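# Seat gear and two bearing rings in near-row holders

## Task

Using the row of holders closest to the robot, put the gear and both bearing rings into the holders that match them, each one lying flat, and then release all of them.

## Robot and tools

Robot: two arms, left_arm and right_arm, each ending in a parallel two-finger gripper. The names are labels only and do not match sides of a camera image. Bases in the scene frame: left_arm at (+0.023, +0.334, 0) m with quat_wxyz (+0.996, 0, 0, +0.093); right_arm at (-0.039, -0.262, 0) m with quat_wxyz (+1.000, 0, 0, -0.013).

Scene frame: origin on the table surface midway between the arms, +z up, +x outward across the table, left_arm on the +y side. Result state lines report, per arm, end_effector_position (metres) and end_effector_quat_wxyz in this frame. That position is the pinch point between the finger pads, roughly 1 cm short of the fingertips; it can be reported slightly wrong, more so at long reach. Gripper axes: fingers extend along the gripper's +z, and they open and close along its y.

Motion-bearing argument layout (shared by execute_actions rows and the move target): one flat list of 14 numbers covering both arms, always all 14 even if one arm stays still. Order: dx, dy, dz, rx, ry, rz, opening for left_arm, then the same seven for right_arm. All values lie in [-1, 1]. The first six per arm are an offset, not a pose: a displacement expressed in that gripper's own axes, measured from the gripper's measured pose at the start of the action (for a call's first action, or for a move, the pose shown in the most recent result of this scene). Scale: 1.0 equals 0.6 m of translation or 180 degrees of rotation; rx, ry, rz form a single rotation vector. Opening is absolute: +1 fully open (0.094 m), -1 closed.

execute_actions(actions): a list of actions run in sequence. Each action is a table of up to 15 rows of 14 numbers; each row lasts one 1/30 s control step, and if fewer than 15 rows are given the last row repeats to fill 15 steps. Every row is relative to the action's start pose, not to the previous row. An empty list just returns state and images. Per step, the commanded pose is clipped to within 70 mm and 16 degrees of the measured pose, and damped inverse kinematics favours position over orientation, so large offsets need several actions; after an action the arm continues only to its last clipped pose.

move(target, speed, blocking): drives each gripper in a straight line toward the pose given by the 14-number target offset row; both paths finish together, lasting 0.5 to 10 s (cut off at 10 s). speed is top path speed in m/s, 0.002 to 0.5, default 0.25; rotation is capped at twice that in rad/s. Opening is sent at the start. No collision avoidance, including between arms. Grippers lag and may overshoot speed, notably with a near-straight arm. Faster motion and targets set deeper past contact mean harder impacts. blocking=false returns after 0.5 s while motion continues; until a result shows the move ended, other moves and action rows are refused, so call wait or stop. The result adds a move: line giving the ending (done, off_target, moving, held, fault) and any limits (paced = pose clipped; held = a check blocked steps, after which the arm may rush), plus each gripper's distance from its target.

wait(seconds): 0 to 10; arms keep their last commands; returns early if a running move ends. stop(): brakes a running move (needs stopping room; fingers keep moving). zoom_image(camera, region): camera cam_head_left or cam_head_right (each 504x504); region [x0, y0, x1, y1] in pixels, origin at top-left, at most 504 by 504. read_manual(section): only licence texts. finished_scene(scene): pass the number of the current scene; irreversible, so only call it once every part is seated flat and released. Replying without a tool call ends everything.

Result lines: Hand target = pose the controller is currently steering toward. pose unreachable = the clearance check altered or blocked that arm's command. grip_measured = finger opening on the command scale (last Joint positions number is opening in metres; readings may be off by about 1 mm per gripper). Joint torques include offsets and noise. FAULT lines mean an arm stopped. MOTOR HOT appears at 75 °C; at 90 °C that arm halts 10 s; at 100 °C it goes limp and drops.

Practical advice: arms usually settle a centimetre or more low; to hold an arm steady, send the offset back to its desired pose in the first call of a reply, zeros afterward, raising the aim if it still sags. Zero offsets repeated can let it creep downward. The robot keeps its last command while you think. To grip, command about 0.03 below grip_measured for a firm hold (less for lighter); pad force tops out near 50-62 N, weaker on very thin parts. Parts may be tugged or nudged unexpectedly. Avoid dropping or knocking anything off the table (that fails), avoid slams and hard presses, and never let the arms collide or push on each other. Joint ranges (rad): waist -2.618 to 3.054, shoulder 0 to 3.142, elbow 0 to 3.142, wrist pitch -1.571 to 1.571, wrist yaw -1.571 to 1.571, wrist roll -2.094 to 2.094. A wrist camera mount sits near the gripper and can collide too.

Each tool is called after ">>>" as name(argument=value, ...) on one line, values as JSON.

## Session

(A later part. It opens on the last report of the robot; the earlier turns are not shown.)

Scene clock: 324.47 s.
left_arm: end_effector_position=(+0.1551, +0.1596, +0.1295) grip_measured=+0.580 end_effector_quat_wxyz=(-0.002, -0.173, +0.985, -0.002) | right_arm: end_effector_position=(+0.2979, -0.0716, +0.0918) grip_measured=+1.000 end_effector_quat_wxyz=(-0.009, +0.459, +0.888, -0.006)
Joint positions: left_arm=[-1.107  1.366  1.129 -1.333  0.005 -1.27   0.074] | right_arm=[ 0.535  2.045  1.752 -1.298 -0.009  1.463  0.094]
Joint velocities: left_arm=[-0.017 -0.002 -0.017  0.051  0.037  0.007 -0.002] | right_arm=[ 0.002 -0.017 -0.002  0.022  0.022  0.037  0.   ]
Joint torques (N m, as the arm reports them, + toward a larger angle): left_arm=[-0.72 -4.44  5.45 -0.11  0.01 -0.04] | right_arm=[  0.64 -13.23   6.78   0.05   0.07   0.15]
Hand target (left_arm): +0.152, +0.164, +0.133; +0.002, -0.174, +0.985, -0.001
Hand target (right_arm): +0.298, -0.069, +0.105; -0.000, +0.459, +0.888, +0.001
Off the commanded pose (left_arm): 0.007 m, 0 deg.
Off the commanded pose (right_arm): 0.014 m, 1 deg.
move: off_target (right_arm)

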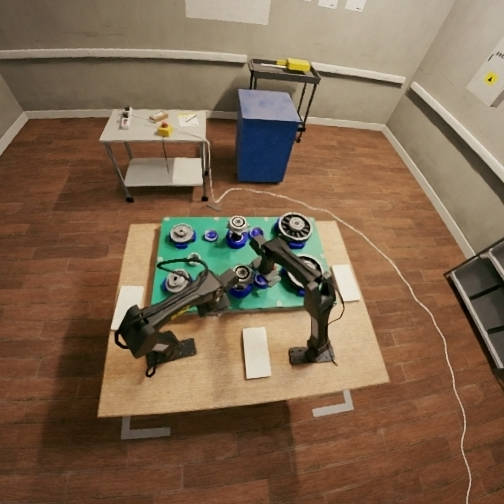

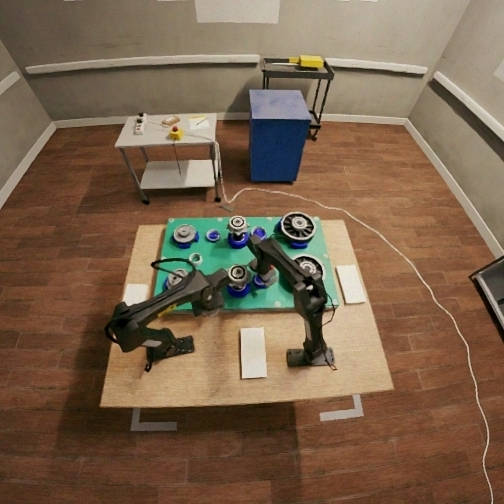

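>>> move(target=[0.243, -0.107, 0.083, 0, 0, 0.111, 0.54, 0.003, 0.002, -0.015, -0.004, -0.003, 0, 0.25], speed=0.2)

>>> zoom_image(camera="cam_head_left", region=[190, 250, 290, 305])

Scene clock: 334.20 s.
left_arm: end_effector_position=(+0.0399, +0.0614, +0.0754) grip_measured=+0.580 end_effector_quat_wxyz=(-0.005, +0.002, +1.000, +0.016) | right_arm: end_effector_position=(+0.2978, -0.0716, +0.0918) grip_measured=+0.305 end_effector_quat_wxyz=(-0.009, +0.460, +0.888, -0.006)
Joint positions: left_arm=[-1.693  1.631  1.157 -1.129  0.008 -1.501  0.074] | right_arm=[ 0.535  2.045  1.752 -1.298 -0.009  1.464  0.061]
Joint velocities: left_arm=[-0.002  0.012 -0.002  0.022 -0.007  0.022  0.   ] | right_arm=[-0.007 -0.007  0.012  0.022 -0.022  0.007  0.001]
Joint torques (N m, as the arm reports them, + toward a larger angle): left_arm=[-0.11 -5.68  8.24  0.04 -0.03 -0.05] | right_arm=[  0.35 -12.58   6.56   0.1    0.1    0.15]
Hand target (left_arm): +0.042, +0.051, +0.084; +0.002, +0.000, +1.000, -0.005
Hand target (right_arm): +0.298, -0.070, +0.101; -0.002, +0.460, +0.888, -0.002
Off the commanded pose (left_arm): 0.013 m, 2 deg.
Off the commanded pose (right_arm): 0.009 m, 1 deg.
move: off_target (left_arm)

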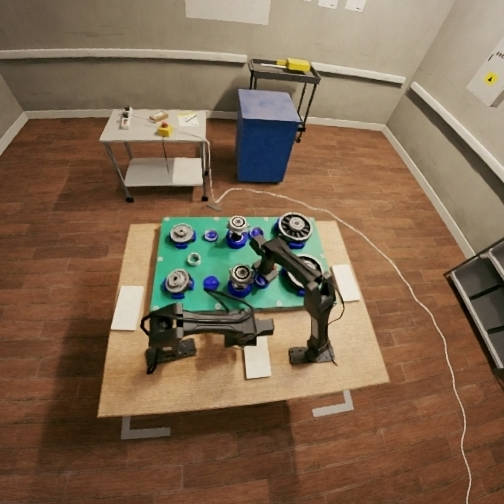

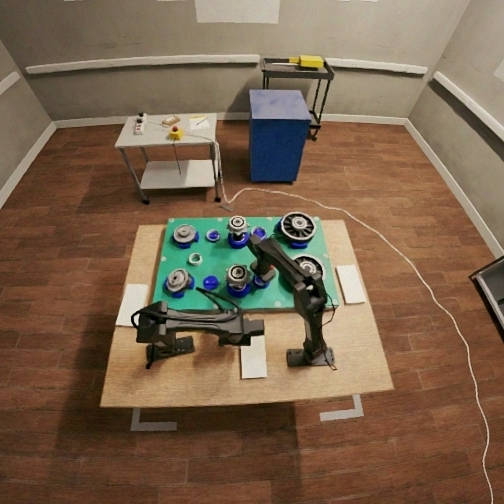

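Region (190, 250, 290, 305) of cam_head_left's 504x504 image, scaled by 5.040, with more detail than that image has; it fills the top 277 rows of this view, and the rest is white.

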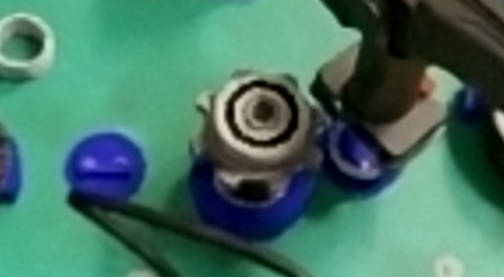

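>>> move(target=[0, 0.062, 0.097, 0.010, -0.003, 0, 0.54, 0, 0, -0.12, -0.004, -0.003, 0, 0.27], speed=0.1)

>>> zoom_image(camera="cam_head_left", region=[190, 250, 300, 370])

Scene clock: 351.67 s.
left_arm: end_effector_position=(+0.0373, +0.1015, +0.0139) grip_measured=+0.580 end_effector_quat_wxyz=(-0.005, +0.001, +1.000, +0.013) | right_arm: end_effector_position=(+0.3000, -0.0702, +0.1597) grip_measured=+0.305 end_effector_quat_wxyz=(-0.003, +0.460, +0.888, +0.004)
Joint positions: left_arm=[-1.693  1.562  0.824 -0.859  0.008 -1.504  0.074] | right_arm=[ 0.535  2.056  2.039 -1.55  -0.009  1.464  0.061]
Joint velocities: left_arm=[ 0.002  0.012 -0.002  0.037 -0.037 -0.037  0.   ] | right_arm=[-0.012 -0.017  0.002 -0.007  0.095 -0.081 -0.001]
Joint torques (N m, as the arm reports them, + toward a larger angle): left_arm=[ 0.36 -5.72  4.41 -0.01  0.02  0.01] | right_arm=[  0.01 -11.32   6.59   0.08   0.1    0.04]
Hand target (left_arm): +0.039, +0.099, +0.017; -0.001, +0.002, +1.000, +0.000
Hand target (right_arm): +0.299, -0.072, +0.164; -0.001, +0.460, +0.888, +0.000
Off the commanded pose (left_arm): 0.005 m, 2 deg.
Off the commanded pose (right_arm): 0.004 m, 1 deg.
joint sent to its limit (right arm) — the command would take joint 4 (wrist pitch) past its lower limit, so that joint was sent only as far as its limit.
move: done

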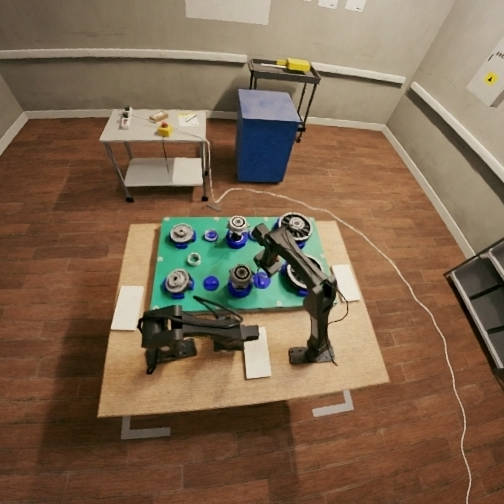

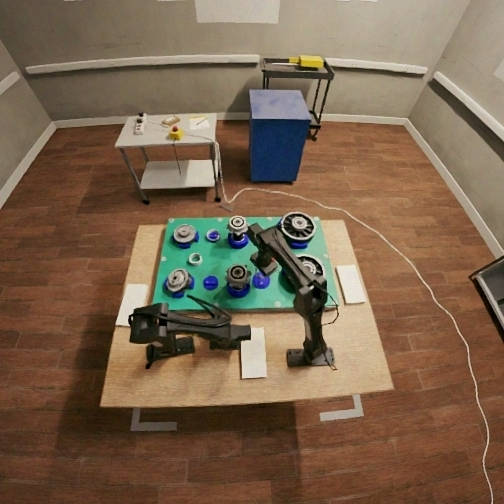

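Region (190, 250, 300, 370) of cam_head_left's 504x504 image, scaled by 4.200, with more detail than that image has; it fills the left 462 columns of this view, and the rest is white.

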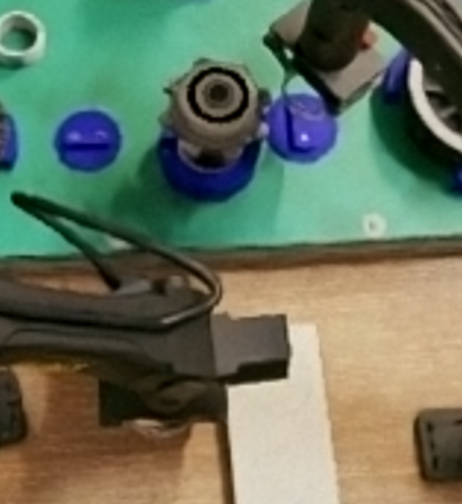

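>>> move(target=[0, 0, 0, 0.008, 0, 0, 1, 0.076, -0.2525, 0.033, 0, 0, -0.167, 0.27], speed=0.25)

Scene clock: 360.20 s.
left_arm: end_effector_position=(+0.0374, +0.1005, +0.0124) grip_measured=+1.000 end_effector_quat_wxyz=(-0.004, +0.001, +1.000, +0.007) | right_arm: end_effector_position=(+0.1499, -0.1230, +0.1370) grip_measured=+0.305 end_effector_quat_wxyz=(-0.011, +0.223, +0.975, -0.005)
Joint positions: left_arm=[-1.693  1.558  0.814 -0.841  0.008 -1.504  0.094] | right_arm=[ 0.65   1.451  1.229 -1.371 -0.009  1.074  0.061]
Joint velocities: left_arm=[ 0.012 -0.007 -0.017 -0.037  0.037  0.051  0.   ] | right_arm=[-0.007  0.012 -0.002 -0.007  0.022 -0.051 -0.   ]
Joint torques (N m, as the arm reports them, + toward a larger angle): left_arm=[ 0.22 -5.59  3.9   0.07  0.08 -0.02] | right_arm=[ 0.46 -6.96  4.38  0.43 -0.02 -0.12]
Hand target (left_arm): +0.037, +0.101, +0.014; -0.005, +0.001, +1.000, +0.000
Hand target (right_arm): +0.150, -0.121, +0.138; -0.001, +0.214, +0.977, +0.004
Off the commanded pose (left_arm): 0.002 m, 1 deg.
Off the commanded pose (right_arm): 0.004 m, 2 deg.
move: done

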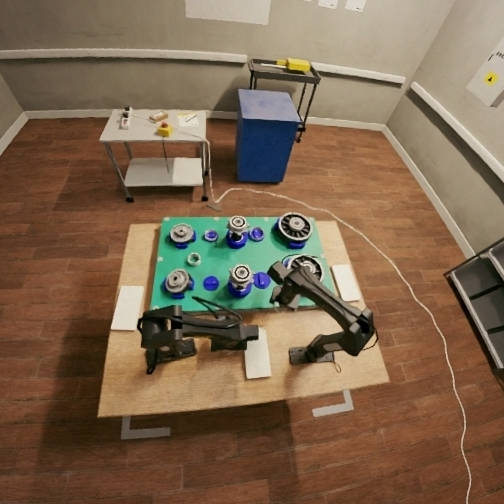

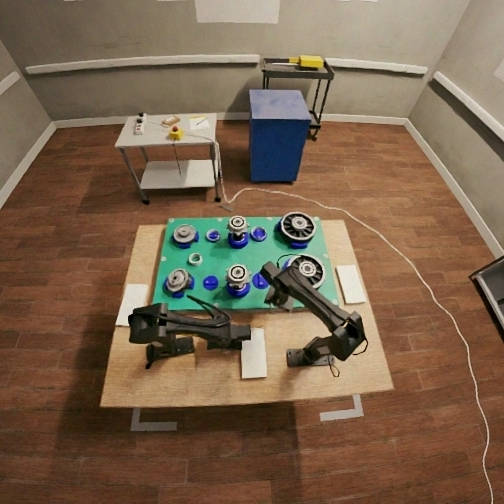

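Let me look closely at both empty holders now.

>>> zoom_image(camera="cam_head_left", region=[197, 268, 227, 298])

>>> zoom_image(camera="cam_head_left", region=[247, 266, 277, 296])

>>> zoom_image(camera="cam_head_right", region=[197, 268, 227, 298])

Region (197, 268, 227, 298) of cam_head_left's 504x504 image, scaled by 16.800, with more detail than that image has.

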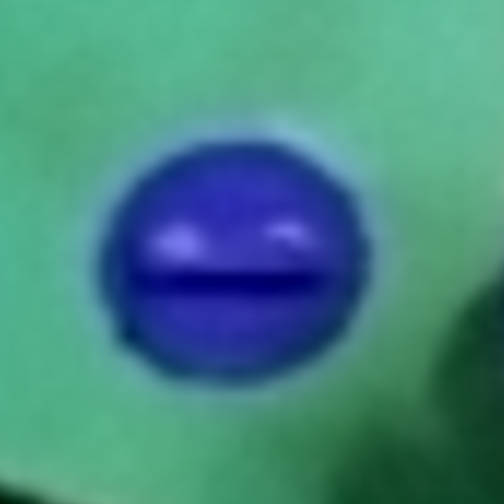

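Region (247, 266, 277, 296) of cam_head_left's 504x504 image, scaled by 16.800, with more detail than that image has.

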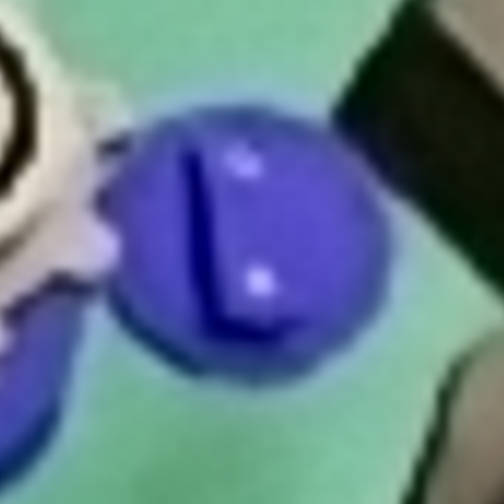

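Region (197, 268, 227, 298) of cam_head_right's 504x504 image, scaled by 16.800, with more detail than that image has.

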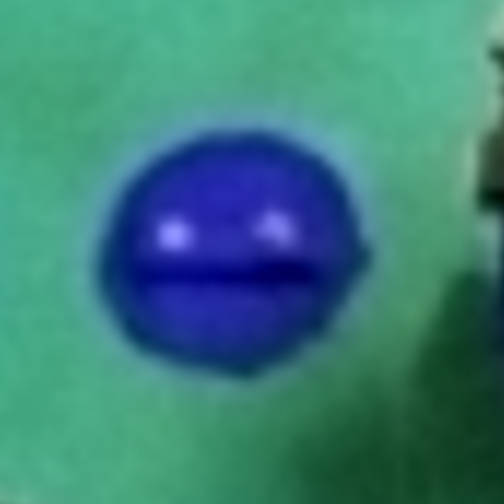

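>>> move(target=[0, 0, -0.11, 0, 0, 0, 1, 0, 0, -0.005, 0, 0, 0, 0.27], speed=0.15)

Scene clock: 405.30 s.
left_arm: end_effector_position=(+0.0372, +0.1029, +0.0694) grip_measured=+1.000 end_effector_quat_wxyz=(-0.005, +0.001, +1.000, +0.016) | right_arm: end_effector_position=(+0.1501, -0.1228, +0.1370) grip_measured=+0.305 end_effector_quat_wxyz=(-0.010, +0.222, +0.975, -0.005)
Joint positions: left_arm=[-1.693  1.477  0.981 -1.107  0.008 -1.503  0.094] | right_arm=[ 0.65   1.451  1.229 -1.37  -0.009  1.072  0.061]
Joint velocities: left_arm=[-0.007 -0.012 -0.002 -0.037 -0.007 -0.007  0.   ] | right_arm=[ 0.012 -0.002  0.002 -0.022 -0.007 -0.022 -0.001]
Joint torques (N m, as the arm reports them, + toward a larger angle): left_arm=[ 0.57 -5.13  7.38 -0.23  0.06  0.  ] | right_arm=[ 0.13 -5.47  6.14  0.12 -0.02  0.05]
Hand target (left_arm): +0.039, +0.101, +0.078; -0.004, +0.001, +1.000, +0.007
Hand target (right_arm): +0.150, -0.123, +0.140; -0.011, +0.223, +0.975, -0.005
Off the commanded pose (left_arm): 0.010 m, 1 deg.
Off the commanded pose (right_arm): 0.003 m, 0 deg.
move: done

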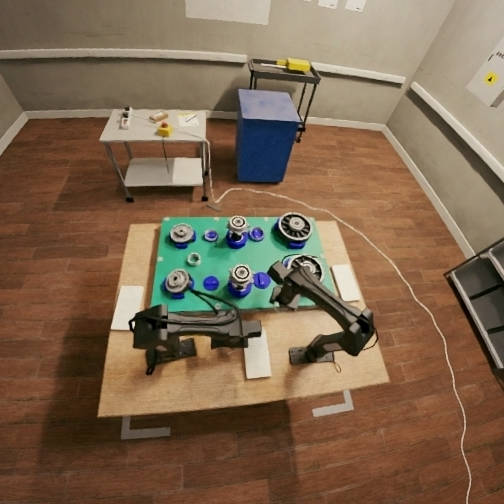

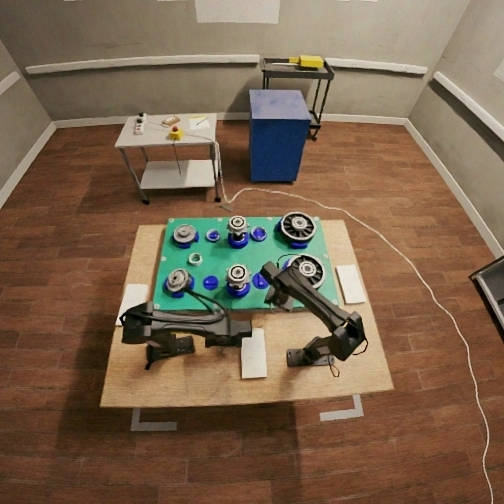

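>>> move(target=[-0.425, 0.395, -0.218, 0.143, -0.003, 0, 0.75, 0.264, 0.056, 0.1405, -0.003, -0.0064, -0.1424, 0.27], speed=0.25)

>>> zoom_image(camera="cam_head_left", region=[140, 230, 230, 310])

>>> zoom_image(camera="cam_head_right", region=[140, 230, 230, 310])

>>> zoom_image(camera="cam_head_left", region=[200, 310, 300, 390])

Scene clock: 421.17 s.
left_arm: end_effector_position=(+0.2890, +0.3279, +0.1899) grip_measured=+0.752 end_effector_quat_wxyz=(+0.006, -0.014, +0.981, -0.195) | right_arm: end_effector_position=(+0.0195, -0.0255, +0.0588) grip_measured=+0.305 end_effector_quat_wxyz=(-0.004, -0.003, +1.000, +0.000)
Joint positions: left_arm=[ 0.042  1.597  1.525 -1.573  0.386  0.214  0.082] | right_arm=[ 1.344  1.509  0.968 -1.031 -0.009  1.312  0.061]
Joint velocities: left_arm=[ 0.012  0.002  0.007 -0.007  0.037  0.022  0.   ] | right_arm=[-0.007  0.032 -0.007  0.007 -0.022  0.007 -0.001]
Joint torques (N m, as the arm reports them, + toward a larger angle): left_arm=[ 0.2  -5.61  7.74 -0.26  0.26  0.02] | right_arm=[ 0.41 -5.67  4.35  0.48  0.08  0.13]
Hand target (left_arm): +0.291, +0.326, +0.199; +0.018, -0.009, +0.980, -0.200
Hand target (right_arm): +0.021, -0.025, +0.055; +0.003, -0.000, +1.000, -0.000
Off the commanded pose (left_arm): 0.017 m, 2 deg.
Off the commanded pose (right_arm): 0.004 m, 1 deg.
joint sent to its limit (left arm) — the command would take joint 4 (wrist pitch) past its lower limit, so that joint was sent only as far as its limit.
move: off_target (left_arm)

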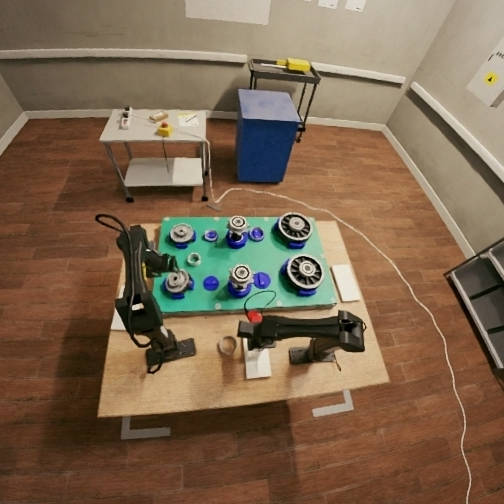

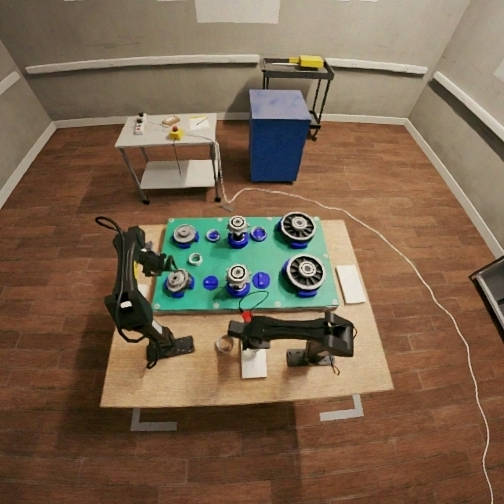

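Region (140, 230, 230, 310) of cam_head_left's 504x504 image, scaled by 5.600, with more detail than that image has.

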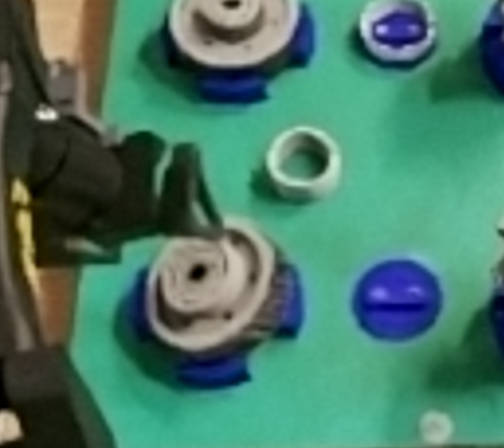

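Region (140, 230, 230, 310) of cam_head_right's 504x504 image, scaled by 5.600, with more detail than that image has.

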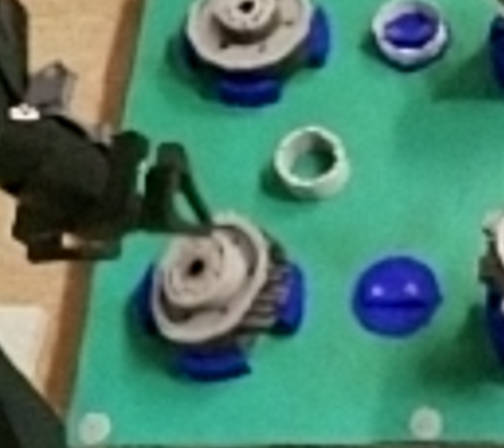

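Region (200, 310, 300, 390) of cam_head_left's 504x504 image, scaled by 5.040, with more detail than that image has; it fills the top 403 rows of this view, and the rest is white.

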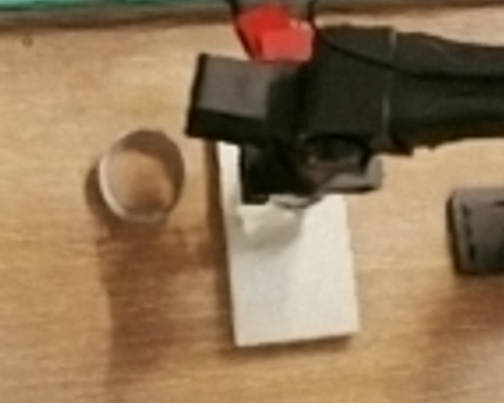

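>>> move(target=[0.008, -0.004, 0.056, 0.008, 0, 0, 0.75, 0, 0, 0.055, 0, 0, 0, 0.27], speed=0.06)

>>> zoom_image(camera="cam_head_left", region=[145, 250, 205, 305])

>>> zoom_image(camera="cam_head_right", region=[145, 250, 205, 305])

Scene clock: 437.17 s.
left_arm: end_effector_position=(+0.2837, +0.3168, +0.1549) grip_measured=+0.752 end_effector_quat_wxyz=(-0.010, -0.019, +0.979, -0.203) | right_arm: end_effector_position=(+0.0184, -0.0295, +0.0299) grip_measured=+0.305 end_effector_quat_wxyz=(-0.007, -0.003, +1.000, -0.008)
Joint positions: left_arm=[ 0.013  1.585  1.367 -1.452  0.399  0.18   0.082] | right_arm=[ 1.344  1.552  0.885 -0.923 -0.009  1.312  0.061]
Joint velocities: left_arm=[ 0.007 -0.007  0.007 -0.007 -0.081 -0.022 -0.   ] | right_arm=[ 0.007 -0.002 -0.002  0.007  0.037 -0.066 -0.   ]
Joint torques (N m, as the arm reports them, + toward a larger angle): left_arm=[-0.77 -6.7   5.   -0.03  0.35 -0.06] | right_arm=[-0.14 -5.61  4.1   0.64 -0.05  0.06]
Hand target (left_arm): +0.285, +0.313, +0.160; +0.006, -0.014, +0.978, -0.207
Hand target (right_arm): +0.019, -0.026, +0.026; -0.005, -0.003, +1.000, +0.000
Off the commanded pose (left_arm): 0.007 m, 2 deg.
Off the commanded pose (right_arm): 0.006 m, 1 deg.
move: done

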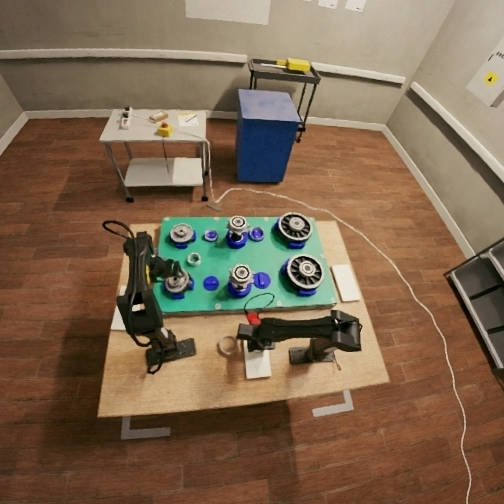

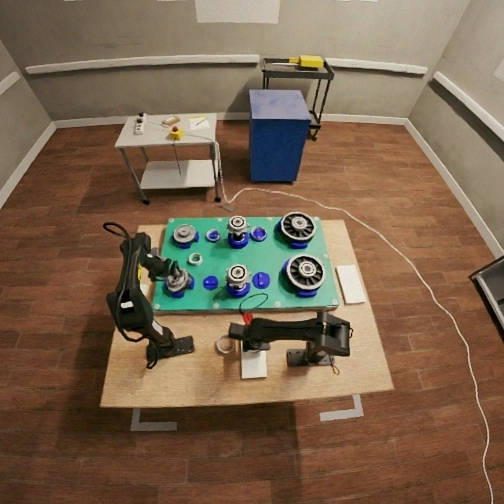

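Region (145, 250, 205, 305) of cam_head_left's 504x504 image, scaled by 8.400, with more detail than that image has; it fills the top 462 rows of this view, and the rest is white.

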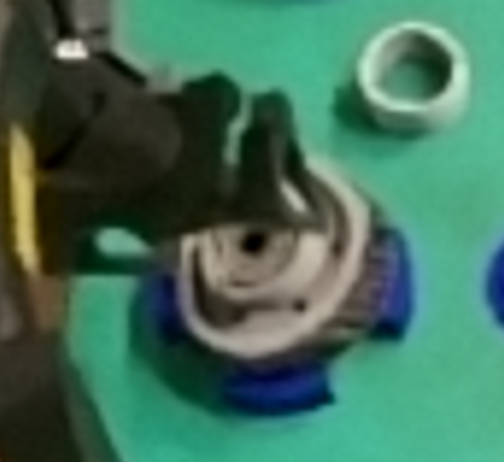

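Region (145, 250, 205, 305) of cam_head_right's 504x504 image, scaled by 8.400, with more detail than that image has; it fills the top 462 rows of this view, and the rest is white.

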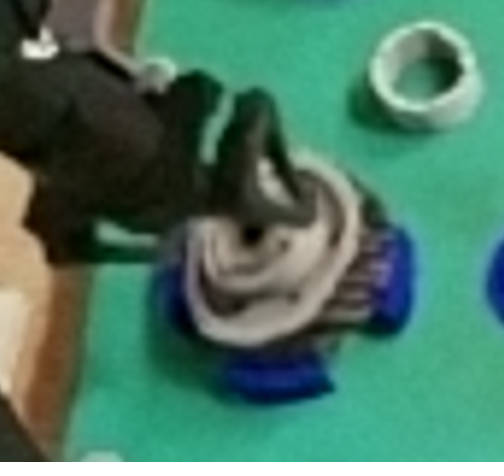

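>>> move(target=[-0.012, 0.004, 0.028, 0, -0.004, 0, 0.75, 0, 0.006, 0.018, -0.005, 0, 0, 0.27], speed=0.03)

>>> zoom_image(camera="cam_head_left", region=[145, 250, 205, 305])

>>> zoom_image(camera="cam_head_right", region=[145, 250, 205, 305])

Scene clock: 447.47 s.
left_arm: end_effector_position=(+0.2891, +0.3150, +0.1408) grip_measured=+0.752 end_effector_quat_wxyz=(-0.006, -0.023, +0.979, -0.202) | right_arm: end_effector_position=(+0.0185, -0.0281, +0.0299) grip_measured=+0.305 end_effector_quat_wxyz=(-0.007, -0.003, +1.000, -0.005)
Joint positions: left_arm=[ 0.002  1.593  1.32  -1.382  0.399  0.157  0.082] | right_arm=[ 1.344  1.552  0.885 -0.917 -0.01   1.312  0.061]
Joint velocities: left_arm=[ 0.012 -0.007  0.022 -0.007 -0.037  0.022 -0.   ] | right_arm=[-0.002 -0.017 -0.012 -0.11   0.081  0.037 -0.001]
Joint torques (N m, as the arm reports them, + toward a larger angle): left_arm=[-0.77 -4.84  5.02  0.04  0.23 -0.1 ] | right_arm=[-0.03 -4.97  2.82  0.89 -0.1   0.06]
Hand target (left_arm): +0.291, +0.312, +0.139; -0.004, -0.021, +0.979, -0.203
Hand target (right_arm): +0.018, -0.026, +0.020; -0.007, -0.003, +1.000, -0.000
Off the commanded pose (left_arm): 0.004 m, 0 deg.
Off the commanded pose (right_arm): 0.011 m, 1 deg.
move: off_target (right_arm)

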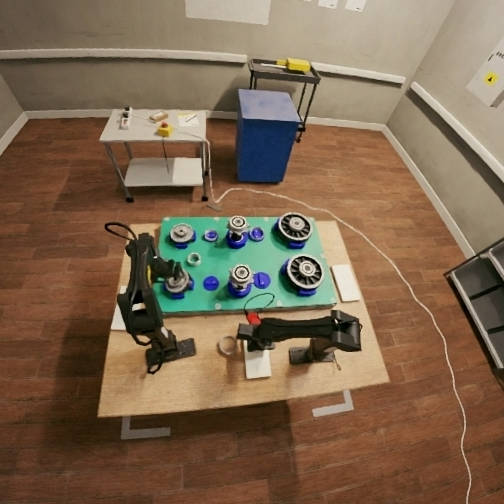

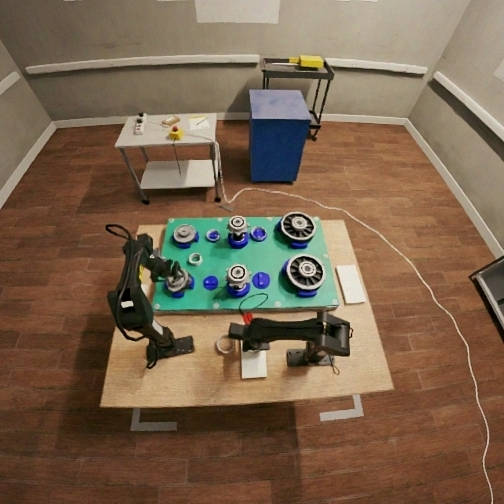

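Region (145, 250, 205, 305) of cam_head_left's 504x504 image, scaled by 8.400, with more detail than that image has; it fills the top 462 rows of this view, and the rest is white.

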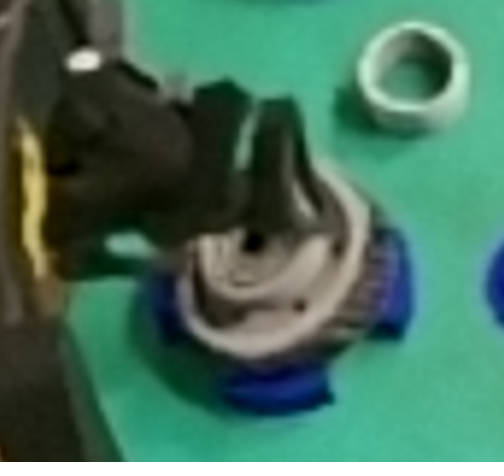

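Region (145, 250, 205, 305) of cam_head_right's 504x504 image, scaled by 8.400, with more detail than that image has; it fills the top 462 rows of this view, and the rest is white.

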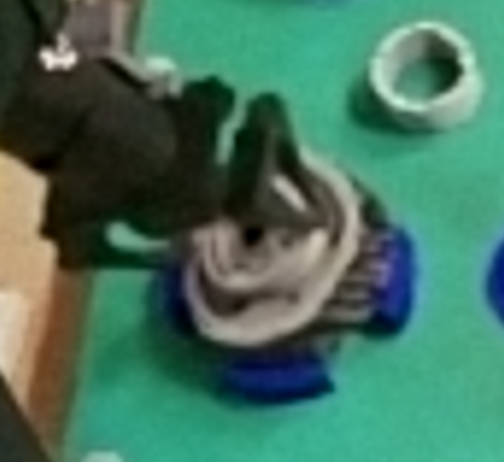

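>>> move(target=[0, 0, 0.025, 0, 0, 0, 0.70, 0, 0, -0.003, 0, 0, 0, 1], speed=0.025)

>>> zoom_image(camera="cam_head_left", region=[145, 250, 205, 305])

>>> zoom_image(camera="cam_head_right", region=[145, 250, 205, 305])

Scene clock: 454.63 s.
left_arm: end_effector_position=(+0.2872, +0.3111, +0.1283) grip_measured=+0.702 end_effector_quat_wxyz=(-0.011, -0.027, +0.979, -0.202) | right_arm: end_effector_position=(+0.0184, -0.0282, +0.0299) grip_measured=+1.000 end_effector_quat_wxyz=(-0.007, -0.003, +1.000, -0.005)
Joint positions: left_arm=[-0.012  1.593  1.27  -1.336  0.399  0.138  0.08 ] | right_arm=[ 1.344  1.552  0.885 -0.918 -0.011  1.312  0.094]
Joint velocities: left_arm=[-0.022 -0.017 -0.007  0.007 -0.007  0.007  0.   ] | right_arm=[ 0.012 -0.007 -0.012 -0.007  0.051  0.037  0.   ]
Joint torques (N m, as the arm reports them, + toward a larger angle): left_arm=[-0.76 -5.1   4.93  0.    0.22 -0.02] | right_arm=[-0.12 -6.51  5.09  0.19 -0.02  0.  ]
Hand target (left_arm): +0.289, +0.309, +0.127; -0.006, -0.023, +0.979, -0.202
Hand target (right_arm): +0.019, -0.028, +0.032; -0.007, -0.003, +1.000, -0.005
Off the commanded pose (left_arm): 0.003 m, 1 deg.
Off the commanded pose (right_arm): 0.002 m, 0 deg.
move: done

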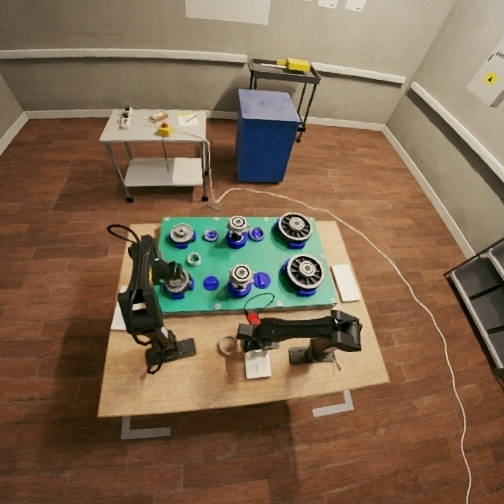

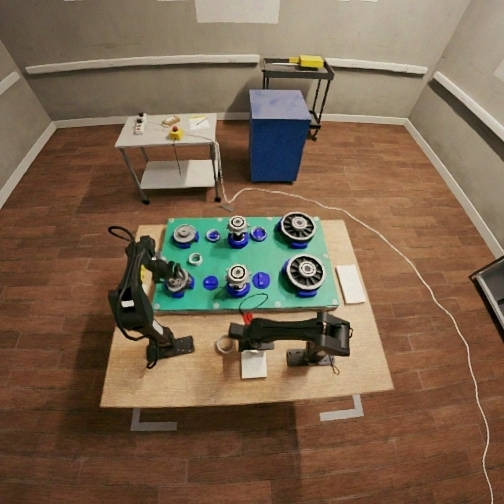

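Region (145, 250, 205, 305) of cam_head_left's 504x504 image, scaled by 8.400, with more detail than that image has; it fills the top 462 rows of this view, and the rest is white.

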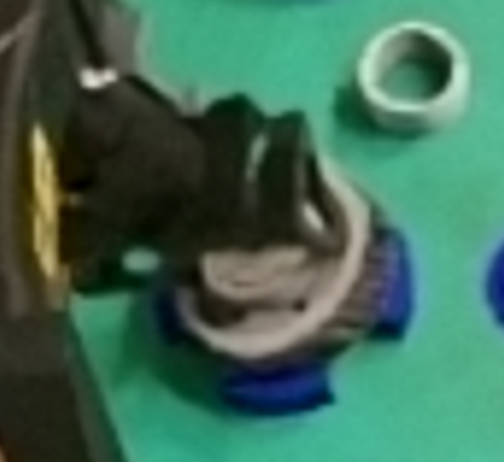

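Region (145, 250, 205, 305) of cam_head_right's 504x504 image, scaled by 8.400, with more detail than that image has; it fills the top 462 rows of this view, and the rest is white.

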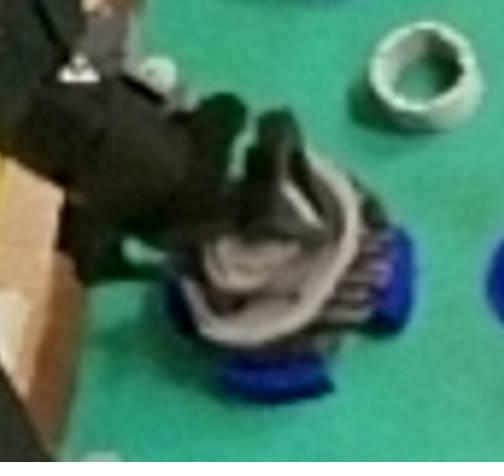

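>>> move(target=[-0.003, -0.002, 0.013, 0, -0.003, 0, 0.62, 0, 0, -0.095, 0, 0, 0, 1], speed=0.08)

Scene clock: 458.40 s.
left_arm: end_effector_position=(+0.2873, +0.3110, +0.1251) grip_measured=+0.622 end_effector_quat_wxyz=(-0.013, -0.034, +0.979, -0.200) | right_arm: end_effector_position=(+0.0180, -0.0296, +0.0771) grip_measured=+1.000 end_effector_quat_wxyz=(-0.009, -0.003, +1.000, -0.014)
Joint positions: left_arm=[-0.015  1.593  1.259 -1.322  0.395  0.118  0.076] | right_arm=[ 1.344  1.503  1.036 -1.136 -0.011  1.312  0.094]
Joint velocities: left_arm=[ 0.007  0.007  0.012 -0.022 -0.051 -0.007  0.001] | right_arm=[ 0.007 -0.027 -0.002 -0.037 -0.007  0.037  0.   ]
Joint torques (N m, as the arm reports them, + toward a larger angle): left_arm=[-1.14 -5.25  3.94  0.15  0.28 -0.11] | right_arm=[-0.25 -7.28  6.61  0.07  0.   -0.02]
Hand target (left_arm): +0.289, +0.307, +0.122; -0.007, -0.028, +0.979, -0.202
Hand target (right_arm): +0.019, -0.028, +0.087; -0.007, -0.003, +1.000, -0.005
Off the commanded pose (left_arm): 0.006 m, 1 deg.
Off the commanded pose (right_arm): 0.010 m, 1 deg.
move: done

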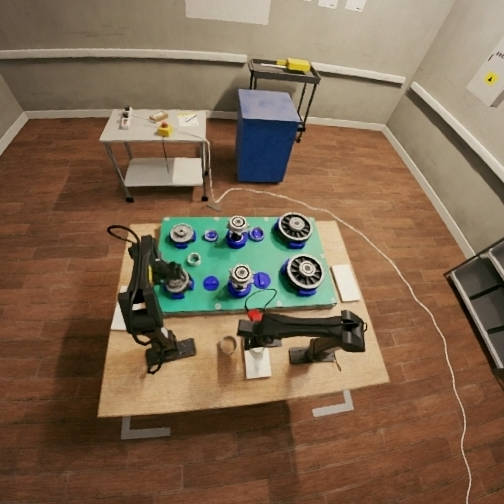

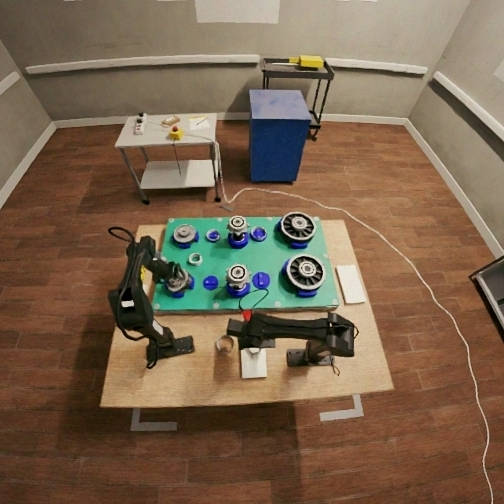

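>>> move(target=[0, 0, -0.004, 0, 0, 0, 0.15, -0.032, 0.2067, 0.022, -0.010, -0.0037, 0.1408, 1], speed=0.2)

>>> zoom_image(camera="cam_head_left", region=[145, 250, 205, 305])

>>> zoom_image(camera="cam_head_left", region=[195, 315, 285, 385])

>>> zoom_image(camera="cam_head_right", region=[195, 315, 285, 385])

Scene clock: 473.30 s.
left_arm: end_effector_position=(+0.2874, +0.3098, +0.1256) grip_measured=+0.242 end_effector_quat_wxyz=(-0.013, -0.035, +0.978, -0.203) | right_arm: end_effector_position=(+0.0355, +0.0898, +0.0583) grip_measured=+1.000 end_effector_quat_wxyz=(-0.006, +0.214, +0.977, -0.003)
Joint positions: left_arm=[-0.016  1.593  1.259 -1.322  0.401  0.116  0.058] | right_arm=[ 1.379  1.943  1.472 -1.105 -0.013  1.785  0.094]
Joint velocities: left_arm=[-0.032 -0.012 -0.027 -0.022 -0.037 -0.066 -0.001] | right_arm=[-0.007  0.012  0.007 -0.007 -0.007  0.081  0.   ]
Joint torques (N m, as the arm reports them, + toward a larger angle): left_arm=[ 0.55 -5.11  6.43 -0.23  0.21  0.  ] | right_arm=[ 0.53 -9.59  6.87  0.19  0.07  0.17]
Hand target (left_arm): +0.287, +0.312, +0.127; -0.013, -0.034, +0.979, -0.200
Hand target (right_arm): +0.036, +0.094, +0.061; -0.000, +0.217, +0.976, +0.000
Off the commanded pose (left_arm): 0.003 m, 0 deg.
Off the commanded pose (right_arm): 0.005 m, 1 deg.
move: done

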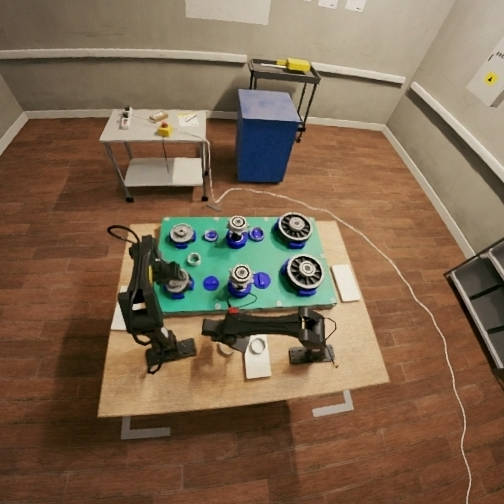

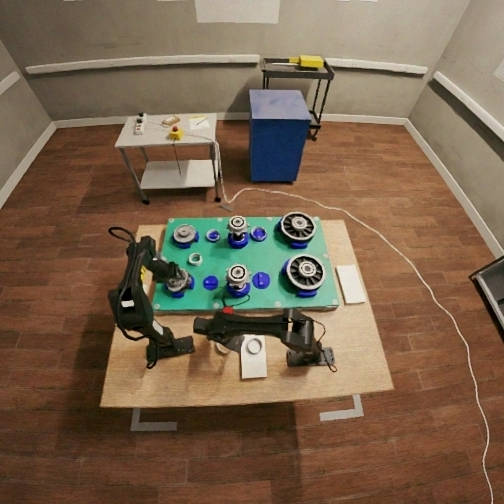

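Region (145, 250, 205, 305) of cam_head_left's 504x504 image, scaled by 8.400, with more detail than that image has; it fills the top 462 rows of this view, and the rest is white.

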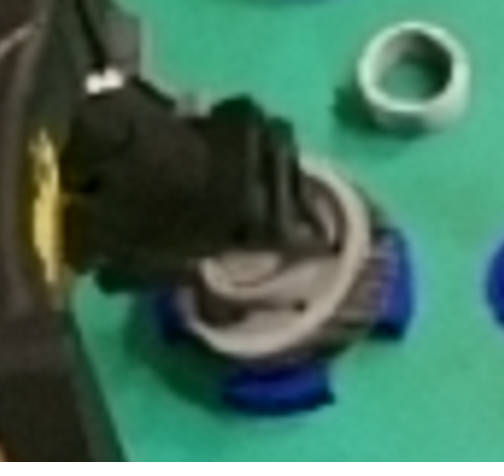

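Region (195, 315, 285, 385) of cam_head_left's 504x504 image, scaled by 5.600, with more detail than that image has.

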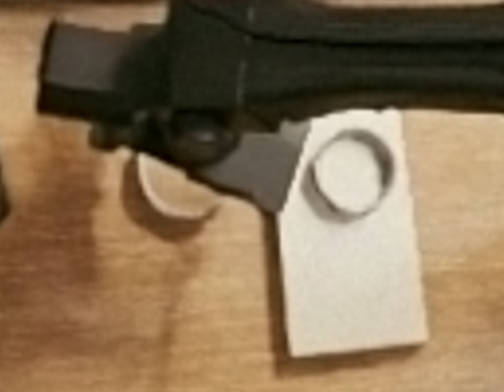

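Region (195, 315, 285, 385) of cam_head_right's 504x504 image, scaled by 5.600, with more detail than that image has.

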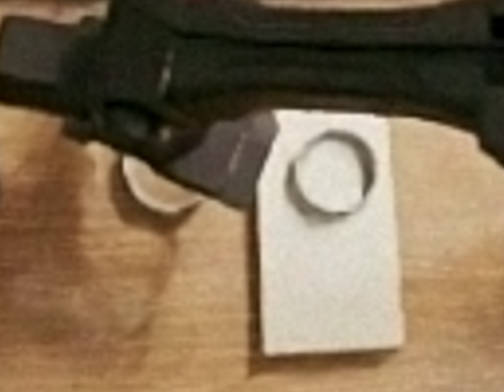

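>>> move(target=[0.004, -0.043, -0.054, -0.1298, -0.0129, 0, 0.18, 0.003, 0.010, 0.073, -0.002, -0.003, 0, 1], speed=0.1)

>>> zoom_image(camera="cam_head_left", region=[145, 250, 205, 305])

>>> zoom_image(camera="cam_head_right", region=[145, 250, 205, 305])

Scene clock: 494.40 s.
left_arm: end_effector_position=(+0.2817, +0.3008, +0.1350) grip_measured=+0.241 end_effector_quat_wxyz=(-0.032, -0.037, +0.999, -0.002) | right_arm: end_effector_position=(+0.0372, +0.0982, +0.0216) grip_measured=+1.000 end_effector_quat_wxyz=(-0.007, +0.216, +0.976, +0.005)
Joint positions: left_arm=[-0.307  1.589  1.35  -1.395  0.014 -0.194  0.058] | right_arm=[ 1.379  2.001  1.403 -0.962 -0.014  1.788  0.094]
Joint velocities: left_arm=[-0.012 -0.012 -0.022 -0.007 -0.007 -0.007 -0.   ] | right_arm=[ 0.002 -0.007 -0.012  0.037 -0.007 -0.051  0.   ]
Joint torques (N m, as the arm reports them, + toward a larger angle): left_arm=[-0.69 -8.5  11.83 -0.62 -0.05 -0.06] | right_arm=[  0.45 -10.15   4.09   0.48   0.1    0.11]
Hand target (left_arm): +0.285, +0.301, +0.165; +0.006, -0.037, +0.999, +0.001
Hand target (right_arm): +0.036, +0.096, +0.015; -0.001, +0.214, +0.977, -0.001
Off the commanded pose (left_arm): 0.031 m, 4 deg.
Off the commanded pose (right_arm): 0.008 m, 1 deg.
move: off_target (left_arm)

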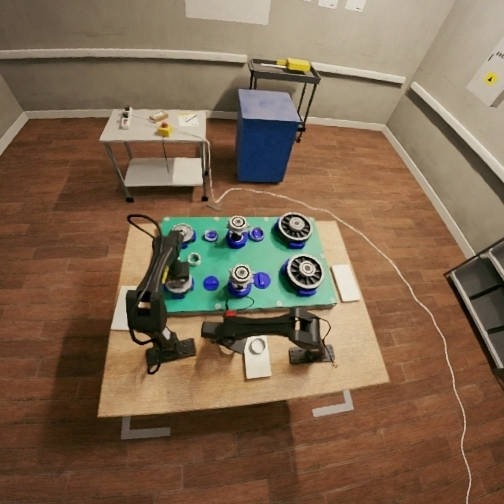

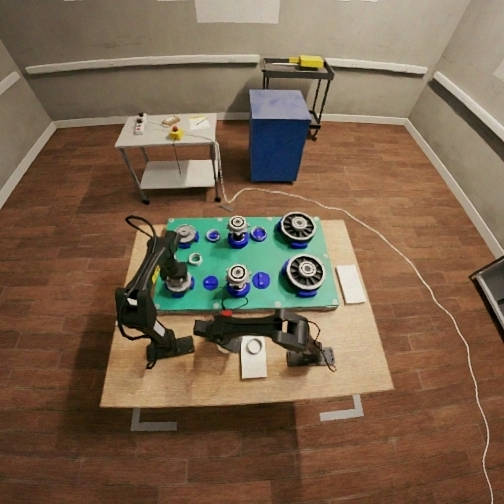

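Region (145, 250, 205, 305) of cam_head_left's 504x504 image, scaled by 8.400, with more detail than that image has; it fills the top 462 rows of this view, and the rest is white.

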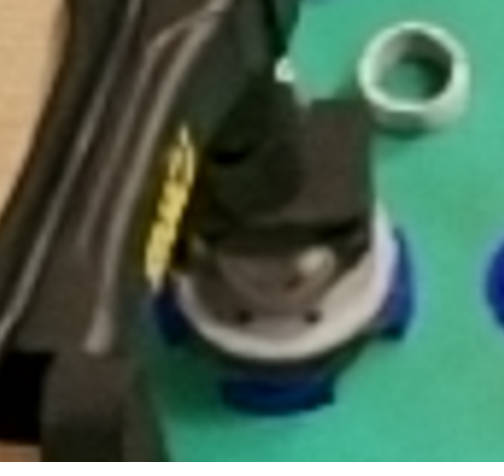

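Region (145, 250, 205, 305) of cam_head_right's 504x504 image, scaled by 8.400, with more detail than that image has; it fills the top 462 rows of this view, and the rest is white.

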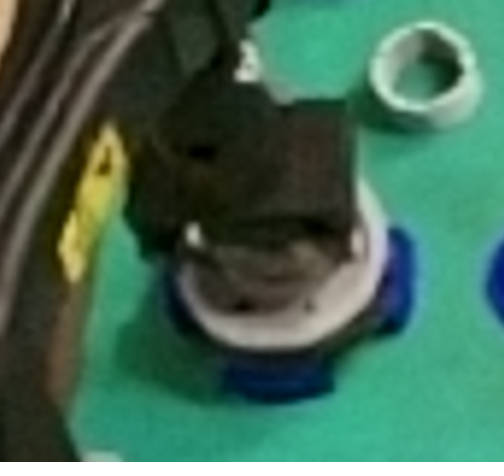

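>>> execute_actions(actions=[[[-0.004,0,-0.050,0,-0.025,0,0.18, 0,-0.003,0.010,0,0,0,1],[-0.006,0,-0.049,0,-0.027,0,0.18, 0,-0.003,0.011,0,0,0,1],[-0.008,0,-0.048,0,-0.029,0,0.18, 0,-0.003,0.012,0,0,0,1],[-0.010,0,-0.047,0,-0.031,0,0.18, 0,-0.003,0.013,0,0,0,1],[-0.012,0,-0.046,0,-0.033,0,0.18, 0,-0.003,0.014,0,0,0,1],[-0.013,0,-0.044,0,-0.034,0,0.18, 0,-0.003,0.015,0,0,0,1],[-0.014,0,-0.042,0,-0.035,0,0.18, 0,-0.003,0.016,0,0,0,1],[-0.014,0,-0.040,0,-0.035,0,0.18, 0,-0.003,0.017,0,0,0,1],[-0.014,0,-0.038,0,-0.035,0,0.18, 0,-0.003,0.018,0,0,0,1],[-0.014,0,-0.036,0,-0.035,0,0.18, 0,-0.003,0.019,0,0,0,1],[-0.014,0,-0.034,0,-0.035,0,0.18, 0,-0.003,0.020,0,0,0,1],[-0.014,0,-0.032,0,-0.035,0,0.18, 0,-0.003,0.020,0,0,0,1],[-0.014,0,-0.030,0,-0.035,0,0.18, 0,-0.003,0.020,0,0,0,1],[-0.014,0,-0.028,0,-0.035,0,0.18, 0,-0.003,0.020,0,0,0,1],[-0.014,0,-0.026,0,-0.035,0,0.18, 0,-0.003,0.020,0,0,0,1]]])

>>> wait(seconds=0.3)

Scene clock: 512.30 s.
left_arm: end_effector_position=(+0.2843, +0.3000, +0.1327) grip_measured=+0.241 end_effector_quat_wxyz=(-0.023, -0.038, +0.999, -0.005) | right_arm: end_effector_position=(+0.0371, +0.0987, +0.0170) grip_measured=+1.000 end_effector_quat_wxyz=(-0.007, +0.216, +0.976, +0.010)
Joint positions: left_arm=[-0.307  1.58   1.333 -1.367  0.017 -0.196  0.058] | right_arm=[ 1.379  2.001  1.383 -0.933 -0.015  1.788  0.094]
Joint velocities: left_arm=[ 0.002 -0.09  -0.095  0.051 -0.007 -0.081 -0.002] | right_arm=[-0.012  0.007 -0.007  0.022 -0.022  0.007  0.   ]
Joint torques (N m, as the arm reports them, + toward a larger angle): left_arm=[-0.43 -8.7   7.29 -0.06 -0.12 -0.09] | right_arm=[ 0.07 -9.91  3.86  0.43  0.01  0.1 ]
Hand target (left_arm): +0.290, +0.302, +0.150; +0.022, -0.038, +0.999, -0.001
Hand target (right_arm): +0.036, +0.097, +0.010; -0.007, +0.216, +0.976, +0.005
Off the commanded pose (left_arm): 0.019 m, 5 deg.
Off the commanded pose (right_arm): 0.008 m, 1 deg.

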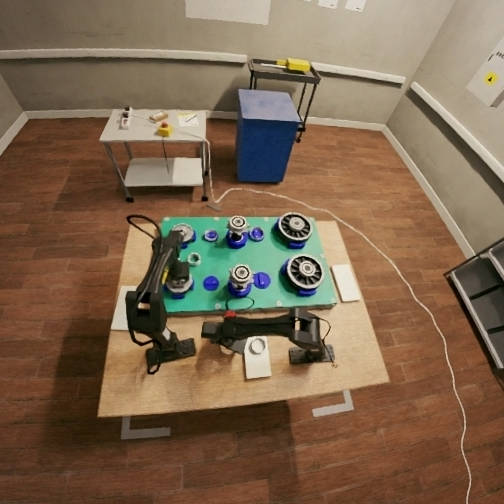

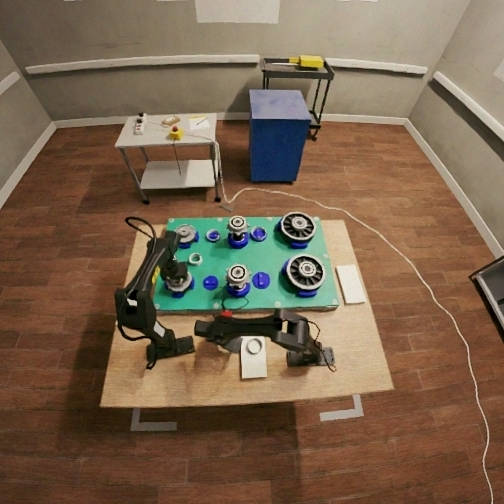

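Scene clock: 512.60 s.
left_arm: end_effector_position=(+0.2845, +0.2998, +0.1325) grip_measured=+0.241 end_effector_quat_wxyz=(-0.020, -0.038, +0.999, -0.006) | right_arm: end_effector_position=(+0.0373, +0.0997, +0.0170) grip_measured=+1.000 end_effector_quat_wxyz=(-0.007, +0.216, +0.976, +0.012)
Joint positions: left_arm=[-0.307  1.575  1.327 -1.36   0.018 -0.196  0.058] | right_arm=[ 1.379  2.001  1.383 -0.929 -0.015  1.788  0.094]
Joint velocities: left_arm=[-0.007 -0.002  0.017 -0.007  0.037  0.022  0.   ] | right_arm=[ 0.002 -0.012 -0.007  0.022  0.11   0.007  0.   ]
Joint torques (N m, as the arm reports them, + toward a larger angle): left_arm=[-0.52 -8.41  7.25  0.08 -0.17 -0.09] | right_arm=[ 0.06 -9.88  3.95  0.48 -0.01  0.06]
Hand target (left_arm): +0.290, +0.302, +0.150; +0.022, -0.038, +0.999, -0.001
Hand target (right_arm): +0.036, +0.097, +0.010; -0.007, +0.216, +0.976, +0.005
Off the commanded pose (left_arm): 0.019 m, 5 deg.
Off the commanded pose (right_arm): 0.008 m, 1 deg.
wait: 0.30 s; at rest by 0.17 s

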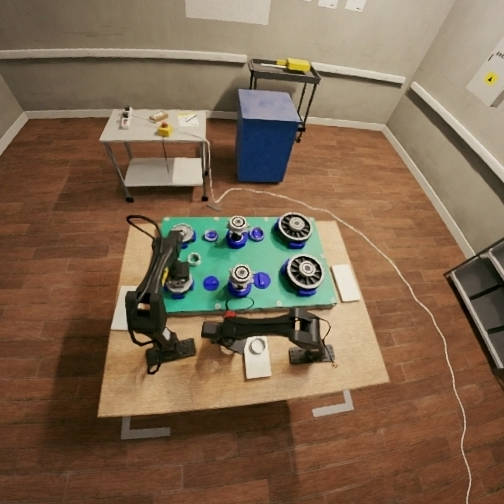

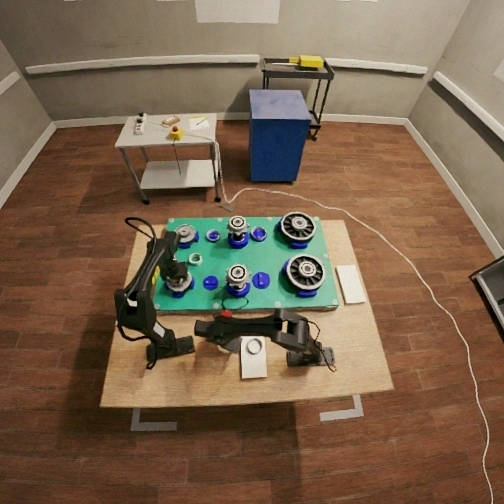

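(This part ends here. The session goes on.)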